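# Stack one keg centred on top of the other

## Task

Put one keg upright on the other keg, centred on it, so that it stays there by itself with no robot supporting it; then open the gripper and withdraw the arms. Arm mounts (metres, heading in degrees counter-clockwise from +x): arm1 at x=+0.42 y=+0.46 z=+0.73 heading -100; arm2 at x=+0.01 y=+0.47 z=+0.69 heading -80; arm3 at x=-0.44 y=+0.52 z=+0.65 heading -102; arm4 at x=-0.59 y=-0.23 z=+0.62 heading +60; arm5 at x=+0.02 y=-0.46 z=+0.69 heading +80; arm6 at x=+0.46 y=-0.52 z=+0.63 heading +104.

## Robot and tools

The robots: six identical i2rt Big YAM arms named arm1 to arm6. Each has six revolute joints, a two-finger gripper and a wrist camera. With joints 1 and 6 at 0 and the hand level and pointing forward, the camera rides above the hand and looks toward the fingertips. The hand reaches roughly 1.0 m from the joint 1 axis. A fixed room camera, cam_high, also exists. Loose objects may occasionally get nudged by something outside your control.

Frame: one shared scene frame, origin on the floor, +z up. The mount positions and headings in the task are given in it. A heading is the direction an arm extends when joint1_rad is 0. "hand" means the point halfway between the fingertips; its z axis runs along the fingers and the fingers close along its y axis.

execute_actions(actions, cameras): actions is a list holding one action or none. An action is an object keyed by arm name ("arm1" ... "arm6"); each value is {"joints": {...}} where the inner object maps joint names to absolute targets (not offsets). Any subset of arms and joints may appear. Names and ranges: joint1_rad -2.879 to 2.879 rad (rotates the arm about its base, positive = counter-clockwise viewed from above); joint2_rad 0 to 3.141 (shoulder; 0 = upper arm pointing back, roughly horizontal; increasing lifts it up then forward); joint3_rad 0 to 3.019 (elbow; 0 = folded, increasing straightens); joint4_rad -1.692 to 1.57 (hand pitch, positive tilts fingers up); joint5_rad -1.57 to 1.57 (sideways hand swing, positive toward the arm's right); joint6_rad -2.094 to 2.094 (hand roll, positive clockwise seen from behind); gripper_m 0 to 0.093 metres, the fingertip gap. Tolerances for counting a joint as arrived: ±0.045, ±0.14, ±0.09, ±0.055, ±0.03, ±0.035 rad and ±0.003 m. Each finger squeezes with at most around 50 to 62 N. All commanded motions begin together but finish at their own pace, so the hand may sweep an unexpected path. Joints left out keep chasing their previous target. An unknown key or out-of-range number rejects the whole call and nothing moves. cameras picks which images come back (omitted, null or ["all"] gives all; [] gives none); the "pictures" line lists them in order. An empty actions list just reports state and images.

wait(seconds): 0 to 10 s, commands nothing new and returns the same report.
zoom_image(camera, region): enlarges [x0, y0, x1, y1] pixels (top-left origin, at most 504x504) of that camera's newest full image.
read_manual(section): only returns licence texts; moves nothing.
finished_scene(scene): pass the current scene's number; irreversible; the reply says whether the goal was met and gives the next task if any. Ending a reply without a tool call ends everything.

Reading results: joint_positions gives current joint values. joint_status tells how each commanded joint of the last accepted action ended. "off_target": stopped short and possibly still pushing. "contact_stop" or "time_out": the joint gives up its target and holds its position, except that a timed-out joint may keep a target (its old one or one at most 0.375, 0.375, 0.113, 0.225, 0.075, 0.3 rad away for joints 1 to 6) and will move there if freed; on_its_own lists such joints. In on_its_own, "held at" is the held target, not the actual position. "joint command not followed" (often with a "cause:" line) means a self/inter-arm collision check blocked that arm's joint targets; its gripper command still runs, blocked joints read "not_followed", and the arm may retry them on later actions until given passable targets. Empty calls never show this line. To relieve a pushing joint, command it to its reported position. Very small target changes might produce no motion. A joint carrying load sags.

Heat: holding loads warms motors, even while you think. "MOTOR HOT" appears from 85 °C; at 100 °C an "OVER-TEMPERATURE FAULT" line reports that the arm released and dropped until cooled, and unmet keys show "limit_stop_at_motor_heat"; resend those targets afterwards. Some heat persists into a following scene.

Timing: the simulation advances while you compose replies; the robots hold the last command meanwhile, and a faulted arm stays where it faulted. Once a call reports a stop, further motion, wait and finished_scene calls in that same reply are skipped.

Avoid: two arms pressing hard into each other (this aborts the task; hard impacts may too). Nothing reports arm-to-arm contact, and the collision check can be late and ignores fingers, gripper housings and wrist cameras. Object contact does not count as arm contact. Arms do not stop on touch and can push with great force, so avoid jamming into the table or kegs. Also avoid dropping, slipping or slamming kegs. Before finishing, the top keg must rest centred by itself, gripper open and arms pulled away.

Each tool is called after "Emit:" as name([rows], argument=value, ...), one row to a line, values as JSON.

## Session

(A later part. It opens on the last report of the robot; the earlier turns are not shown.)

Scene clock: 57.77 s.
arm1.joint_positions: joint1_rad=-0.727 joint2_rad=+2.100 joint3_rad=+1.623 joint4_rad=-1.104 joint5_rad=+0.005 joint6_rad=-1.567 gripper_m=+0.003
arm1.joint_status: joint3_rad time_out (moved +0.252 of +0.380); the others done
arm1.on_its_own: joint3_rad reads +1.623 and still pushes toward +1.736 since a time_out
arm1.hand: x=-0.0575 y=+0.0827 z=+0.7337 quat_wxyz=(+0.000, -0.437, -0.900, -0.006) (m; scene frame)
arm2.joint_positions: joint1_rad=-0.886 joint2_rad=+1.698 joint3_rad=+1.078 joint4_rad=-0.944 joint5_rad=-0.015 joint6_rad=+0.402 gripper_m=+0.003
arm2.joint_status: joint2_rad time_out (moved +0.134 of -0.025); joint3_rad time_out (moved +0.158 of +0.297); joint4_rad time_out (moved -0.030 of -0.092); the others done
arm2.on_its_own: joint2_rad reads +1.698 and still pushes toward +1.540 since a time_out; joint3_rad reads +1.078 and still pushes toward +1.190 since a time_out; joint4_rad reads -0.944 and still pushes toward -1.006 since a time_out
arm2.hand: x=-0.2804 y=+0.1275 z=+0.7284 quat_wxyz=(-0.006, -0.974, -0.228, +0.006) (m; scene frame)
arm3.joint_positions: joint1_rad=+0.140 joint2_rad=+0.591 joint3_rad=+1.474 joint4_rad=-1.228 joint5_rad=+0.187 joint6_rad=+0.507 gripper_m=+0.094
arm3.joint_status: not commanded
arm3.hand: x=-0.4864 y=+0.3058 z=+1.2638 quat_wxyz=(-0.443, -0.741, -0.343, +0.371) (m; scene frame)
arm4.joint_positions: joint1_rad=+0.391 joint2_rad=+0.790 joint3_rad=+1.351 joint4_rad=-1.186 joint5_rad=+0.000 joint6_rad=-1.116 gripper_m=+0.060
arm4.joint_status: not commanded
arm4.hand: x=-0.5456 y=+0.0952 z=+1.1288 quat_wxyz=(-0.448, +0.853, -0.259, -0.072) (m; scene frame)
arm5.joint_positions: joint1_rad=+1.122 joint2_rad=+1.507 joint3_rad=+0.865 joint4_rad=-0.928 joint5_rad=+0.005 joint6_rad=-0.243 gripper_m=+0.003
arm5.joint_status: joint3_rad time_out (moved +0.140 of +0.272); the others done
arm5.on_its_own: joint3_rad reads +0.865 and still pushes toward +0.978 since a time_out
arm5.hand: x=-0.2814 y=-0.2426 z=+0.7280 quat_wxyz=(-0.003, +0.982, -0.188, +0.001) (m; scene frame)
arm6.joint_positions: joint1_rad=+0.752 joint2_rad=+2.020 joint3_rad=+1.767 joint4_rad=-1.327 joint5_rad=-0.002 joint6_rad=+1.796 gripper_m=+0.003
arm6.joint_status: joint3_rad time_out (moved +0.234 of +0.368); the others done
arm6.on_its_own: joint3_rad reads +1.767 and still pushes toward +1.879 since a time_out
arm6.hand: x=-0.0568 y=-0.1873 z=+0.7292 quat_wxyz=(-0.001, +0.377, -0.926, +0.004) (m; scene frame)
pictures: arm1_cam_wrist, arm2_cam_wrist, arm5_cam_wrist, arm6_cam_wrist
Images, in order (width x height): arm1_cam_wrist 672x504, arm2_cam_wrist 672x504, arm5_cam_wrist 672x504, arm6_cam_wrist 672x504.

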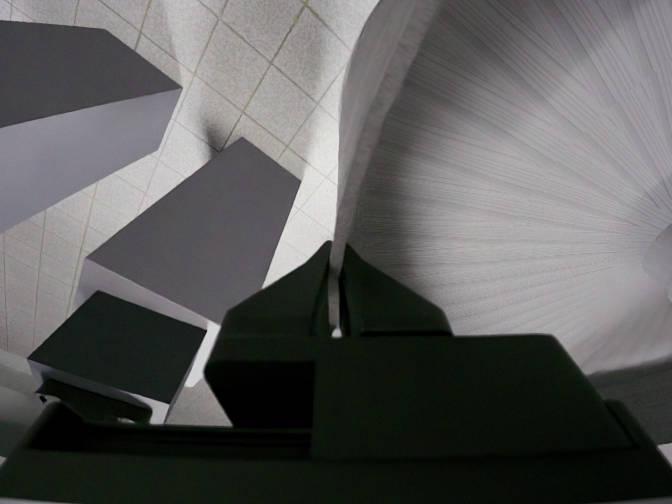

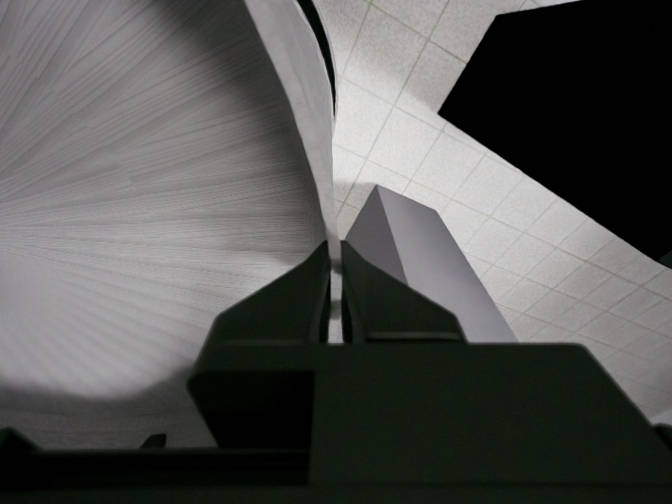

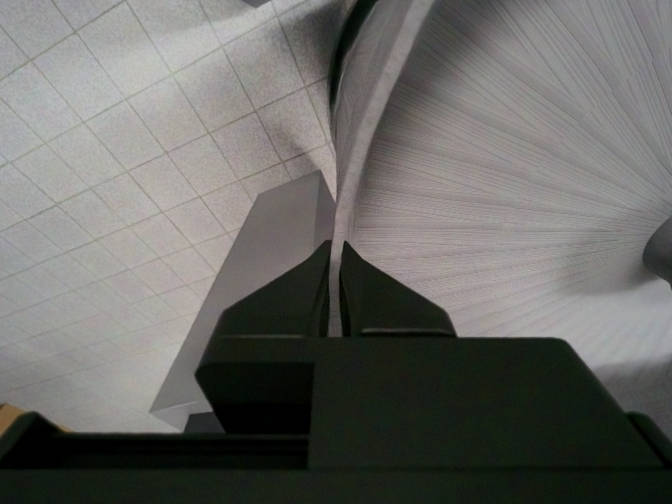

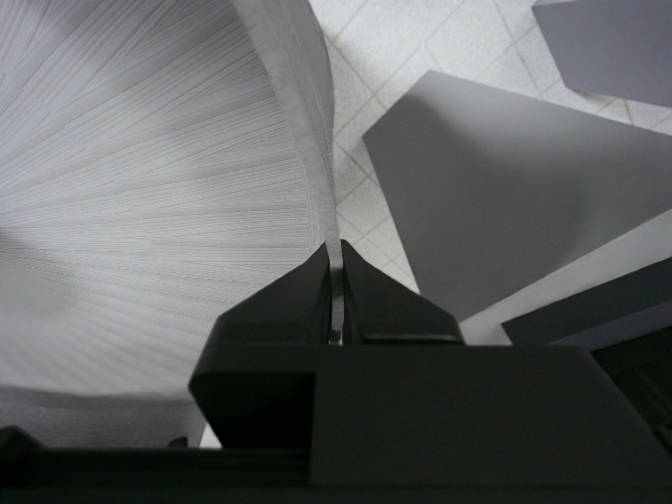

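Emit:
execute_actions([
  {"arm1":{"joints":{"joint1_rad":-0.746,"joint2_rad":2.08,"joint3_rad":1.81,"joint4_rad":-1.09,"joint6_rad":-1.594}},"arm2":{"joints":{"joint1_rad":-0.91,"joint2_rad":1.64,"joint3_rad":1.25,"joint4_rad":-0.945,"joint6_rad":0.37}},"arm5":{"joints":{"joint1_rad":1.152,"joint2_rad":1.50,"joint3_rad":1.03,"joint4_rad":-0.885,"joint6_rad":-0.21}},"arm6":{"joints":{"joint1_rad":0.776,"joint2_rad":2.015,"joint3_rad":1.95,"joint4_rad":-1.31,"joint6_rad":1.81}}},
], cameras=["arm1_cam_wrist","arm2_cam_wrist","arm5_cam_wrist","arm6_cam_wrist"])

Scene clock: 60.27 s.
arm1.joint_positions: joint1_rad=-0.740 joint2_rad=+2.183 joint3_rad=+1.671 joint4_rad=-1.085 joint5_rad=+0.001 joint6_rad=-1.577 gripper_m=+0.003
arm1.joint_status: joint3_rad time_out (moved +0.047 of +0.187); the others done
arm1.on_its_own: joint3_rad reads +1.671 and still pushes toward +1.783 since a time_out
arm1.hand: x=-0.0723 y=+0.0808 z=+0.7002 quat_wxyz=(-0.006, -0.438, -0.899, -0.013) (m; scene frame)
arm2.joint_positions: joint1_rad=-0.907 joint2_rad=+1.797 joint3_rad=+1.096 joint4_rad=-0.898 joint5_rad=-0.015 joint6_rad=+0.384 gripper_m=+0.003
arm2.joint_status: joint2_rad time_out (moved +0.099 of -0.058); joint3_rad time_out (moved +0.018 of +0.172); the others done
arm2.on_its_own: joint2_rad reads +1.797 and still pushes toward +1.640 since a time_out; joint3_rad reads +1.096 and still pushes toward +1.208 since a time_out
arm2.hand: x=-0.2938 y=+0.1276 z=+0.6913 quat_wxyz=(+0.004, -0.974, -0.226, -0.008) (m; scene frame)
arm3.joint_positions: joint1_rad=+0.140 joint2_rad=+0.591 joint3_rad=+1.474 joint4_rad=-1.228 joint5_rad=+0.187 joint6_rad=+0.507 gripper_m=+0.094
arm3.joint_status: not commanded
arm3.hand: x=-0.4864 y=+0.3058 z=+1.2638 quat_wxyz=(-0.443, -0.741, -0.343, +0.371) (m; scene frame)
arm4.joint_positions: joint1_rad=+0.391 joint2_rad=+0.790 joint3_rad=+1.351 joint4_rad=-1.186 joint5_rad=+0.000 joint6_rad=-1.116 gripper_m=+0.060
arm4.joint_status: not commanded
arm4.hand: x=-0.5456 y=+0.0952 z=+1.1288 quat_wxyz=(-0.448, +0.853, -0.259, -0.072) (m; scene frame)
arm5.joint_positions: joint1_rad=+1.147 joint2_rad=+1.621 joint3_rad=+0.879 joint4_rad=-0.853 joint5_rad=+0.005 joint6_rad=-0.212 gripper_m=+0.003
arm5.joint_status: joint3_rad time_out (moved +0.015 of +0.165); the others done
arm5.on_its_own: joint3_rad reads +0.879 and still pushes toward +0.992 since a time_out
arm5.hand: x=-0.2973 y=-0.2429 z=+0.6914 quat_wxyz=(+0.002, +0.982, -0.191, +0.012) (m; scene frame)
arm6.joint_positions: joint1_rad=+0.768 joint2_rad=+2.099 joint3_rad=+1.804 joint4_rad=-1.312 joint5_rad=+0.002 joint6_rad=+1.816 gripper_m=+0.003
arm6.joint_status: joint3_rad time_out (moved +0.038 of +0.183); the others done
arm6.on_its_own: joint3_rad reads +1.804 and still pushes toward +1.917 since a time_out
arm6.hand: x=-0.0732 y=-0.1883 z=+0.6959 quat_wxyz=(-0.010, +0.376, -0.927, +0.013) (m; scene frame)
pictures: arm1_cam_wrist, arm2_cam_wrist, arm5_cam_wrist, arm6_cam_wrist
Images, in order (width x height): arm1_cam_wrist 672x504, arm2_cam_wrist 672x504, arm5_cam_wrist 672x504, arm6_cam_wrist 672x504.

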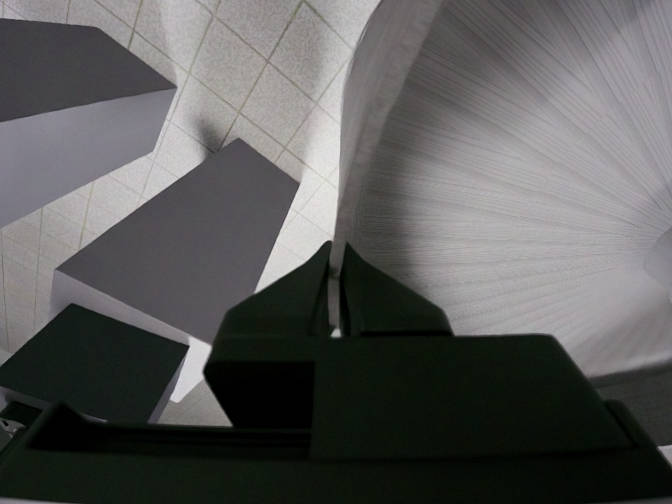

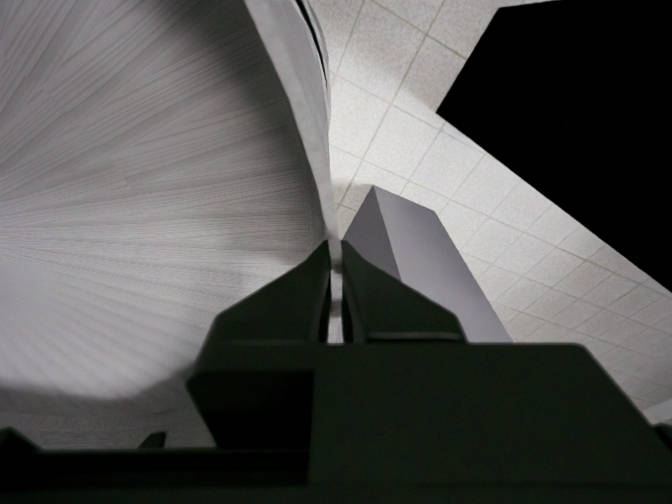

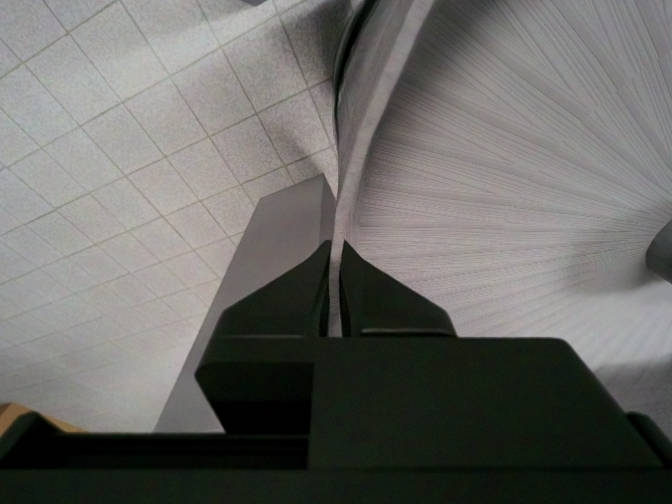

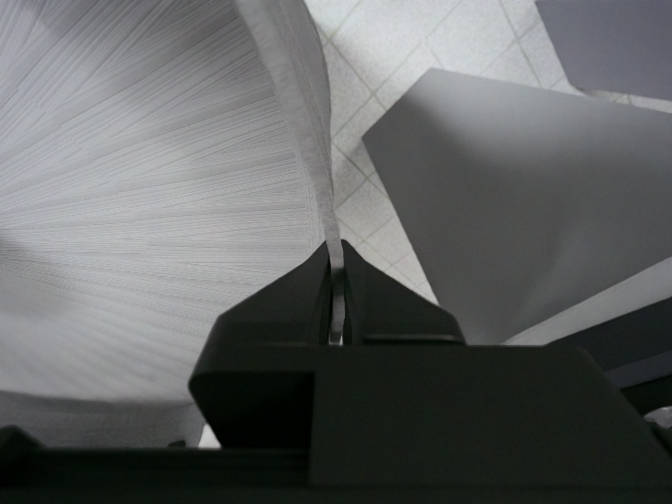

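Emit:
execute_actions([
  {"arm1":{"joints":{"joint2_rad":2.105}},"arm2":{"joints":{"joint2_rad":1.61}},"arm5":{"joints":{"joint2_rad":1.47}},"arm6":{"joints":{"joint2_rad":2.035}}},
], cameras=["arm1_cam_wrist","arm2_cam_wrist","arm5_cam_wrist","cam_high"])

Scene clock: 62.43 s.
arm1.joint_positions: joint1_rad=-0.740 joint2_rad=+2.183 joint3_rad=+1.671 joint4_rad=-1.085 joint5_rad=+0.001 joint6_rad=-1.577 gripper_m=+0.003
arm1.joint_status: all done
arm1.on_its_own: joint3_rad reads +1.671 and still pushes toward +1.783 since a time_out
arm1.hand: x=-0.0722 y=+0.0808 z=+0.7000 quat_wxyz=(-0.006, -0.438, -0.899, -0.013) (m; scene frame)
arm2.joint_positions: joint1_rad=-0.907 joint2_rad=+1.797 joint3_rad=+1.096 joint4_rad=-0.898 joint5_rad=-0.015 joint6_rad=+0.384 gripper_m=+0.003
arm2.joint_status: joint2_rad time_out (moved +0.000 of -0.187)
arm2.on_its_own: joint2_rad reads +1.797 and still pushes toward +1.610 since a time_out; joint3_rad reads +1.096 and still pushes toward +1.208 since a time_out
arm2.hand: x=-0.2938 y=+0.1276 z=+0.6913 quat_wxyz=(+0.004, -0.974, -0.226, -0.008) (m; scene frame)
arm3.joint_positions: joint1_rad=+0.140 joint2_rad=+0.591 joint3_rad=+1.474 joint4_rad=-1.228 joint5_rad=+0.187 joint6_rad=+0.507 gripper_m=+0.094
arm3.joint_status: not commanded
arm3.hand: x=-0.4864 y=+0.3058 z=+1.2638 quat_wxyz=(-0.443, -0.741, -0.343, +0.371) (m; scene frame)
arm4.joint_positions: joint1_rad=+0.391 joint2_rad=+0.790 joint3_rad=+1.351 joint4_rad=-1.186 joint5_rad=+0.000 joint6_rad=-1.116 gripper_m=+0.060
arm4.joint_status: not commanded
arm4.hand: x=-0.5456 y=+0.0952 z=+1.1288 quat_wxyz=(-0.448, +0.853, -0.259, -0.072) (m; scene frame)
arm5.joint_positions: joint1_rad=+1.147 joint2_rad=+1.621 joint3_rad=+0.879 joint4_rad=-0.853 joint5_rad=+0.005 joint6_rad=-0.212 gripper_m=+0.003
arm5.joint_status: joint2_rad time_out (moved +0.000 of -0.151)
arm5.on_its_own: joint2_rad reads +1.621 and still pushes toward +1.470 since a time_out; joint3_rad reads +0.879 and still pushes toward +0.992 since a time_out
arm5.hand: x=-0.2973 y=-0.2429 z=+0.6914 quat_wxyz=(+0.002, +0.982, -0.191, +0.012) (m; scene frame)
arm6.joint_positions: joint1_rad=+0.768 joint2_rad=+2.099 joint3_rad=+1.804 joint4_rad=-1.312 joint5_rad=+0.002 joint6_rad=+1.816 gripper_m=+0.003
arm6.joint_status: all done
arm6.on_its_own: joint3_rad reads +1.804 and still pushes toward +1.917 since a time_out
arm6.hand: x=-0.0732 y=-0.1883 z=+0.6957 quat_wxyz=(-0.010, +0.376, -0.927, +0.013) (m; scene frame)
pictures: arm1_cam_wrist, arm2_cam_wrist, arm5_cam_wrist, cam_high
Images, in order (width x height): arm1_cam_wrist 672x504, arm2_cam_wrist 672x504, arm5_cam_wrist 672x504, cam_high 672x504.

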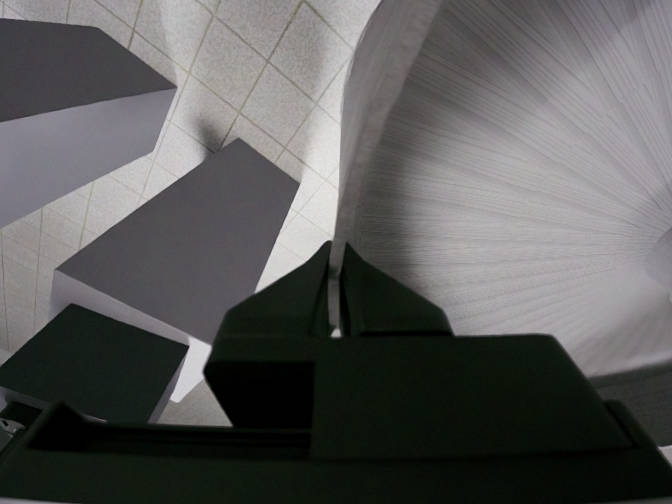

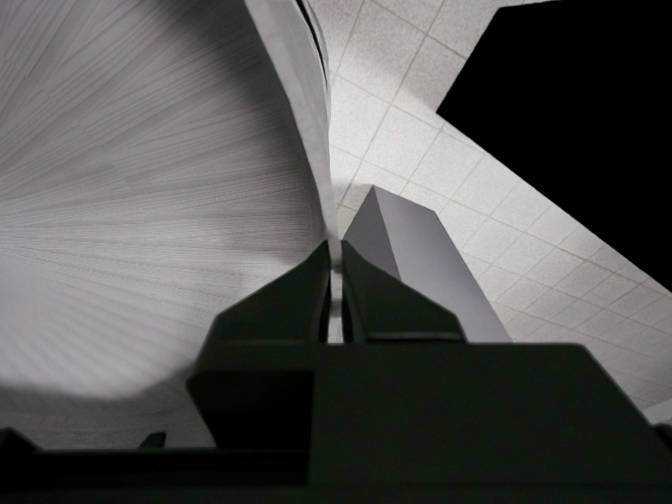

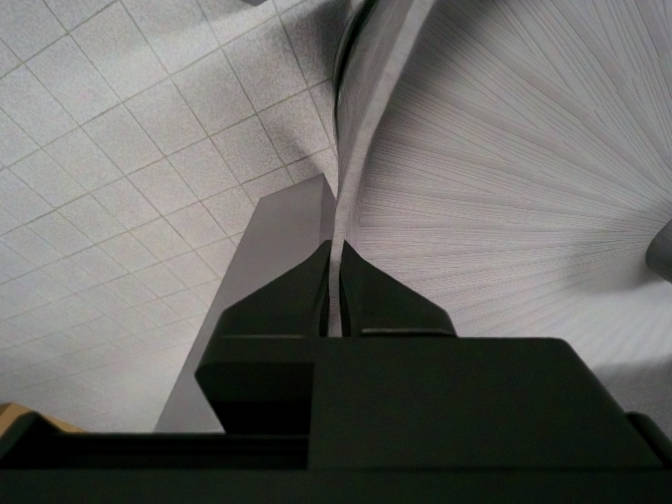

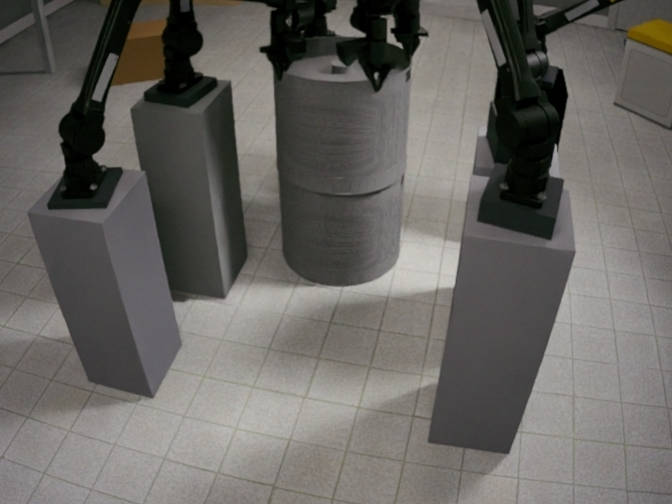

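Emit:
execute_actions([
  {"arm1":{"joints":{"joint2_rad":2.183,"joint3_rad":1.671,"joint4_rad":-1.085}},"arm2":{"joints":{"joint2_rad":1.797,"joint3_rad":1.096,"joint4_rad":-0.898}},"arm5":{"joints":{"joint2_rad":1.621,"joint3_rad":0.879,"joint4_rad":-0.853}},"arm6":{"joints":{"joint2_rad":2.099,"joint3_rad":1.804,"joint4_rad":-1.312}}},
], cameras=[])

Emit:
execute_actions([
  {"arm1":{"joints":{"gripper_m":0.07}},"arm2":{"joints":{"gripper_m":0.07}},"arm5":{"joints":{"gripper_m":0.07}},"arm6":{"joints":{"gripper_m":0.07}}},
], cameras=[])

Emit:
execute_actions([
  {"arm1":{"joints":{"joint2_rad":1.85}},"arm2":{"joints":{"joint2_rad":1.4}},"arm5":{"joints":{"joint2_rad":1.2}},"arm6":{"joints":{"joint2_rad":1.78}}},
], cameras=["cam_high","arm2_cam_wrist"])

Scene clock: 63.43 s.
arm1.joint_positions: joint1_rad=-0.740 joint2_rad=+2.188 joint3_rad=+1.666 joint4_rad=-1.084 joint5_rad=+0.001 joint6_rad=-1.577 gripper_m=+0.003
arm1.joint_status: all done
arm1.hand: x=-0.0702 y=+0.0823 z=+0.6956 quat_wxyz=(-0.008, -0.438, -0.899, -0.016) (m; scene frame)
arm2.joint_positions: joint1_rad=-0.907 joint2_rad=+1.800 joint3_rad=+1.084 joint4_rad=-0.885 joint5_rad=-0.017 joint6_rad=+0.384 gripper_m=+0.003
arm2.joint_status: all done
arm2.hand: x=-0.2918 y=+0.1295 z=+0.6869 quat_wxyz=(+0.004, -0.974, -0.226, -0.009) (m; scene frame)
arm3.joint_positions: joint1_rad=+0.140 joint2_rad=+0.591 joint3_rad=+1.474 joint4_rad=-1.228 joint5_rad=+0.187 joint6_rad=+0.507 gripper_m=+0.094
arm3.joint_status: not commanded
arm3.hand: x=-0.4864 y=+0.3058 z=+1.2638 quat_wxyz=(-0.443, -0.741, -0.343, +0.371) (m; scene frame)
arm4.joint_positions: joint1_rad=+0.391 joint2_rad=+0.790 joint3_rad=+1.351 joint4_rad=-1.186 joint5_rad=+0.000 joint6_rad=-1.116 gripper_m=+0.060
arm4.joint_status: not commanded
arm4.hand: x=-0.5456 y=+0.0952 z=+1.1288 quat_wxyz=(-0.448, +0.853, -0.259, -0.072) (m; scene frame)
arm5.joint_positions: joint1_rad=+1.147 joint2_rad=+1.625 joint3_rad=+0.874 joint4_rad=-0.850 joint5_rad=+0.007 joint6_rad=-0.211 gripper_m=+0.003
arm5.joint_status: all done
arm5.hand: x=-0.2951 y=-0.2441 z=+0.6884 quat_wxyz=(+0.003, +0.981, -0.191, +0.015) (m; scene frame)
arm6.joint_positions: joint1_rad=+0.768 joint2_rad=+2.103 joint3_rad=+1.799 joint4_rad=-1.312 joint5_rad=+0.002 joint6_rad=+1.816 gripper_m=+0.003
arm6.joint_status: all done
arm6.hand: x=-0.0714 y=-0.1894 z=+0.6913 quat_wxyz=(-0.013, +0.375, -0.927, +0.017) (m; scene frame)
pictures: none
No camera images: the call's "cameras" was empty. Leave "cameras" out to get every camera's image.

Scene clock: 64.10 s.
arm1.joint_positions: joint1_rad=-0.741 joint2_rad=+2.190 joint3_rad=+1.659 joint4_rad=-1.090 joint5_rad=-0.002 joint6_rad=-1.584 gripper_m=+0.070
arm1.joint_status: all done
arm1.hand: x=-0.0660 y=+0.0851 z=+0.6920 quat_wxyz=(-0.013, -0.435, -0.900, -0.022) (m; scene frame)
arm2.joint_positions: joint1_rad=-0.907 joint2_rad=+1.800 joint3_rad=+1.084 joint4_rad=-0.886 joint5_rad=-0.002 joint6_rad=+0.380 gripper_m=+0.070
arm2.joint_status: all done
arm2.hand: x=-0.2936 y=+0.1312 z=+0.6869 quat_wxyz=(+0.010, -0.974, -0.228, -0.005) (m; scene frame)
arm3.joint_positions: joint1_rad=+0.140 joint2_rad=+0.591 joint3_rad=+1.474 joint4_rad=-1.228 joint5_rad=+0.187 joint6_rad=+0.507 gripper_m=+0.094
arm3.joint_status: not commanded
arm3.hand: x=-0.4864 y=+0.3058 z=+1.2638 quat_wxyz=(-0.443, -0.741, -0.343, +0.371) (m; scene frame)
arm4.joint_positions: joint1_rad=+0.391 joint2_rad=+0.790 joint3_rad=+1.351 joint4_rad=-1.186 joint5_rad=+0.000 joint6_rad=-1.116 gripper_m=+0.060
arm4.joint_status: not commanded
arm4.hand: x=-0.5456 y=+0.0952 z=+1.1288 quat_wxyz=(-0.448, +0.853, -0.259, -0.072) (m; scene frame)
arm5.joint_positions: joint1_rad=+1.147 joint2_rad=+1.624 joint3_rad=+0.874 joint4_rad=-0.850 joint5_rad=+0.002 joint6_rad=-0.211 gripper_m=+0.070
arm5.joint_status: all done
arm5.hand: x=-0.2956 y=-0.2447 z=+0.6887 quat_wxyz=(+0.005, +0.981, -0.191, +0.014) (m; scene frame)
arm6.joint_positions: joint1_rad=+0.769 joint2_rad=+2.102 joint3_rad=+1.799 joint4_rad=-1.312 joint5_rad=+0.002 joint6_rad=+1.816 gripper_m=+0.070
arm6.joint_status: all done
arm6.hand: x=-0.0717 y=-0.1898 z=+0.6918 quat_wxyz=(-0.013, +0.376, -0.926, +0.016) (m; scene frame)
pictures: none
No camera images: the call's "cameras" was empty. Leave "cameras" out to get every camera's image.

Scene clock: 65.63 s.
arm1.joint_positions: joint1_rad=-0.741 joint2_rad=+1.865 joint3_rad=+1.652 joint4_rad=-1.090 joint5_rad=-0.002 joint6_rad=-1.584 gripper_m=+0.070
arm1.joint_status: all done
arm1.hand: x=-0.0830 y=+0.0721 z=+0.8867 quat_wxyz=(+0.058, -0.431, -0.892, +0.120) (m; scene frame)
arm2.joint_positions: joint1_rad=-0.907 joint2_rad=+1.402 joint3_rad=+1.084 joint4_rad=-0.887 joint5_rad=-0.002 joint6_rad=+0.380 gripper_m=+0.070
arm2.joint_status: all done
arm2.hand: x=-0.3048 y=+0.1154 z=+0.8659 quat_wxyz=(-0.103, -0.956, -0.225, +0.156) (m; scene frame)
arm3.joint_positions: joint1_rad=+0.140 joint2_rad=+0.591 joint3_rad=+1.474 joint4_rad=-1.228 joint5_rad=+0.187 joint6_rad=+0.507 gripper_m=+0.094
arm3.joint_status: not commanded
arm3.hand: x=-0.4864 y=+0.3058 z=+1.2638 quat_wxyz=(-0.443, -0.741, -0.343, +0.371) (m; scene frame)
arm4.joint_positions: joint1_rad=+0.391 joint2_rad=+0.790 joint3_rad=+1.351 joint4_rad=-1.186 joint5_rad=+0.000 joint6_rad=-1.116 gripper_m=+0.060
arm4.joint_status: not commanded
arm4.hand: x=-0.5456 y=+0.0952 z=+1.1288 quat_wxyz=(-0.448, +0.853, -0.259, -0.072) (m; scene frame)
arm5.joint_positions: joint1_rad=+1.147 joint2_rad=+1.184 joint3_rad=+0.874 joint4_rad=-0.850 joint5_rad=+0.002 joint6_rad=-0.211 gripper_m=+0.070
arm5.joint_status: all done
arm5.hand: x=-0.3136 y=-0.2325 z=+0.8547 quat_wxyz=(-0.081, +0.961, -0.188, -0.187) (m; scene frame)
arm6.joint_positions: joint1_rad=+0.769 joint2_rad=+1.780 joint3_rad=+1.793 joint4_rad=-1.312 joint5_rad=+0.002 joint6_rad=+1.816 gripper_m=+0.070
arm6.joint_status: all done
arm6.hand: x=-0.0620 y=-0.1958 z=+0.8837 quat_wxyz=(+0.080, +0.372, -0.918, -0.111) (m; scene frame)
pictures: arm2_cam_wrist, cam_high
Images, in order (width x height): arm2_cam_wrist 672x504, cam_high 672x504.

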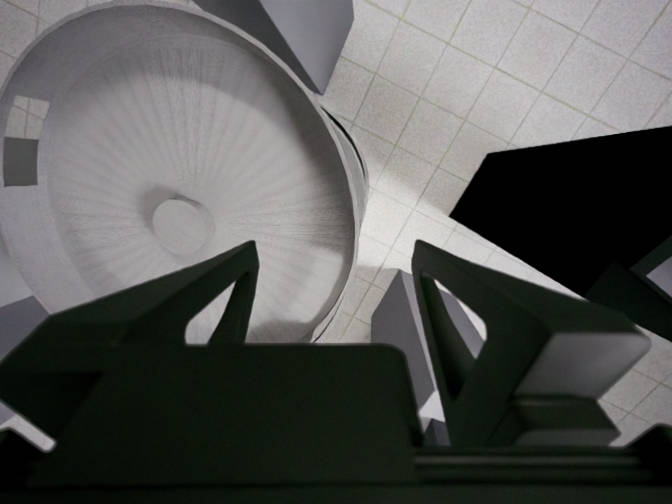

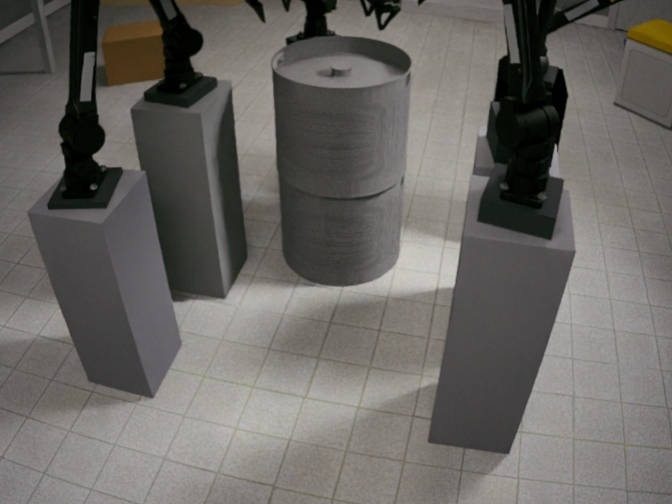

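Emit:
finished_scene(scene=2)

The scene is finished: the task was done.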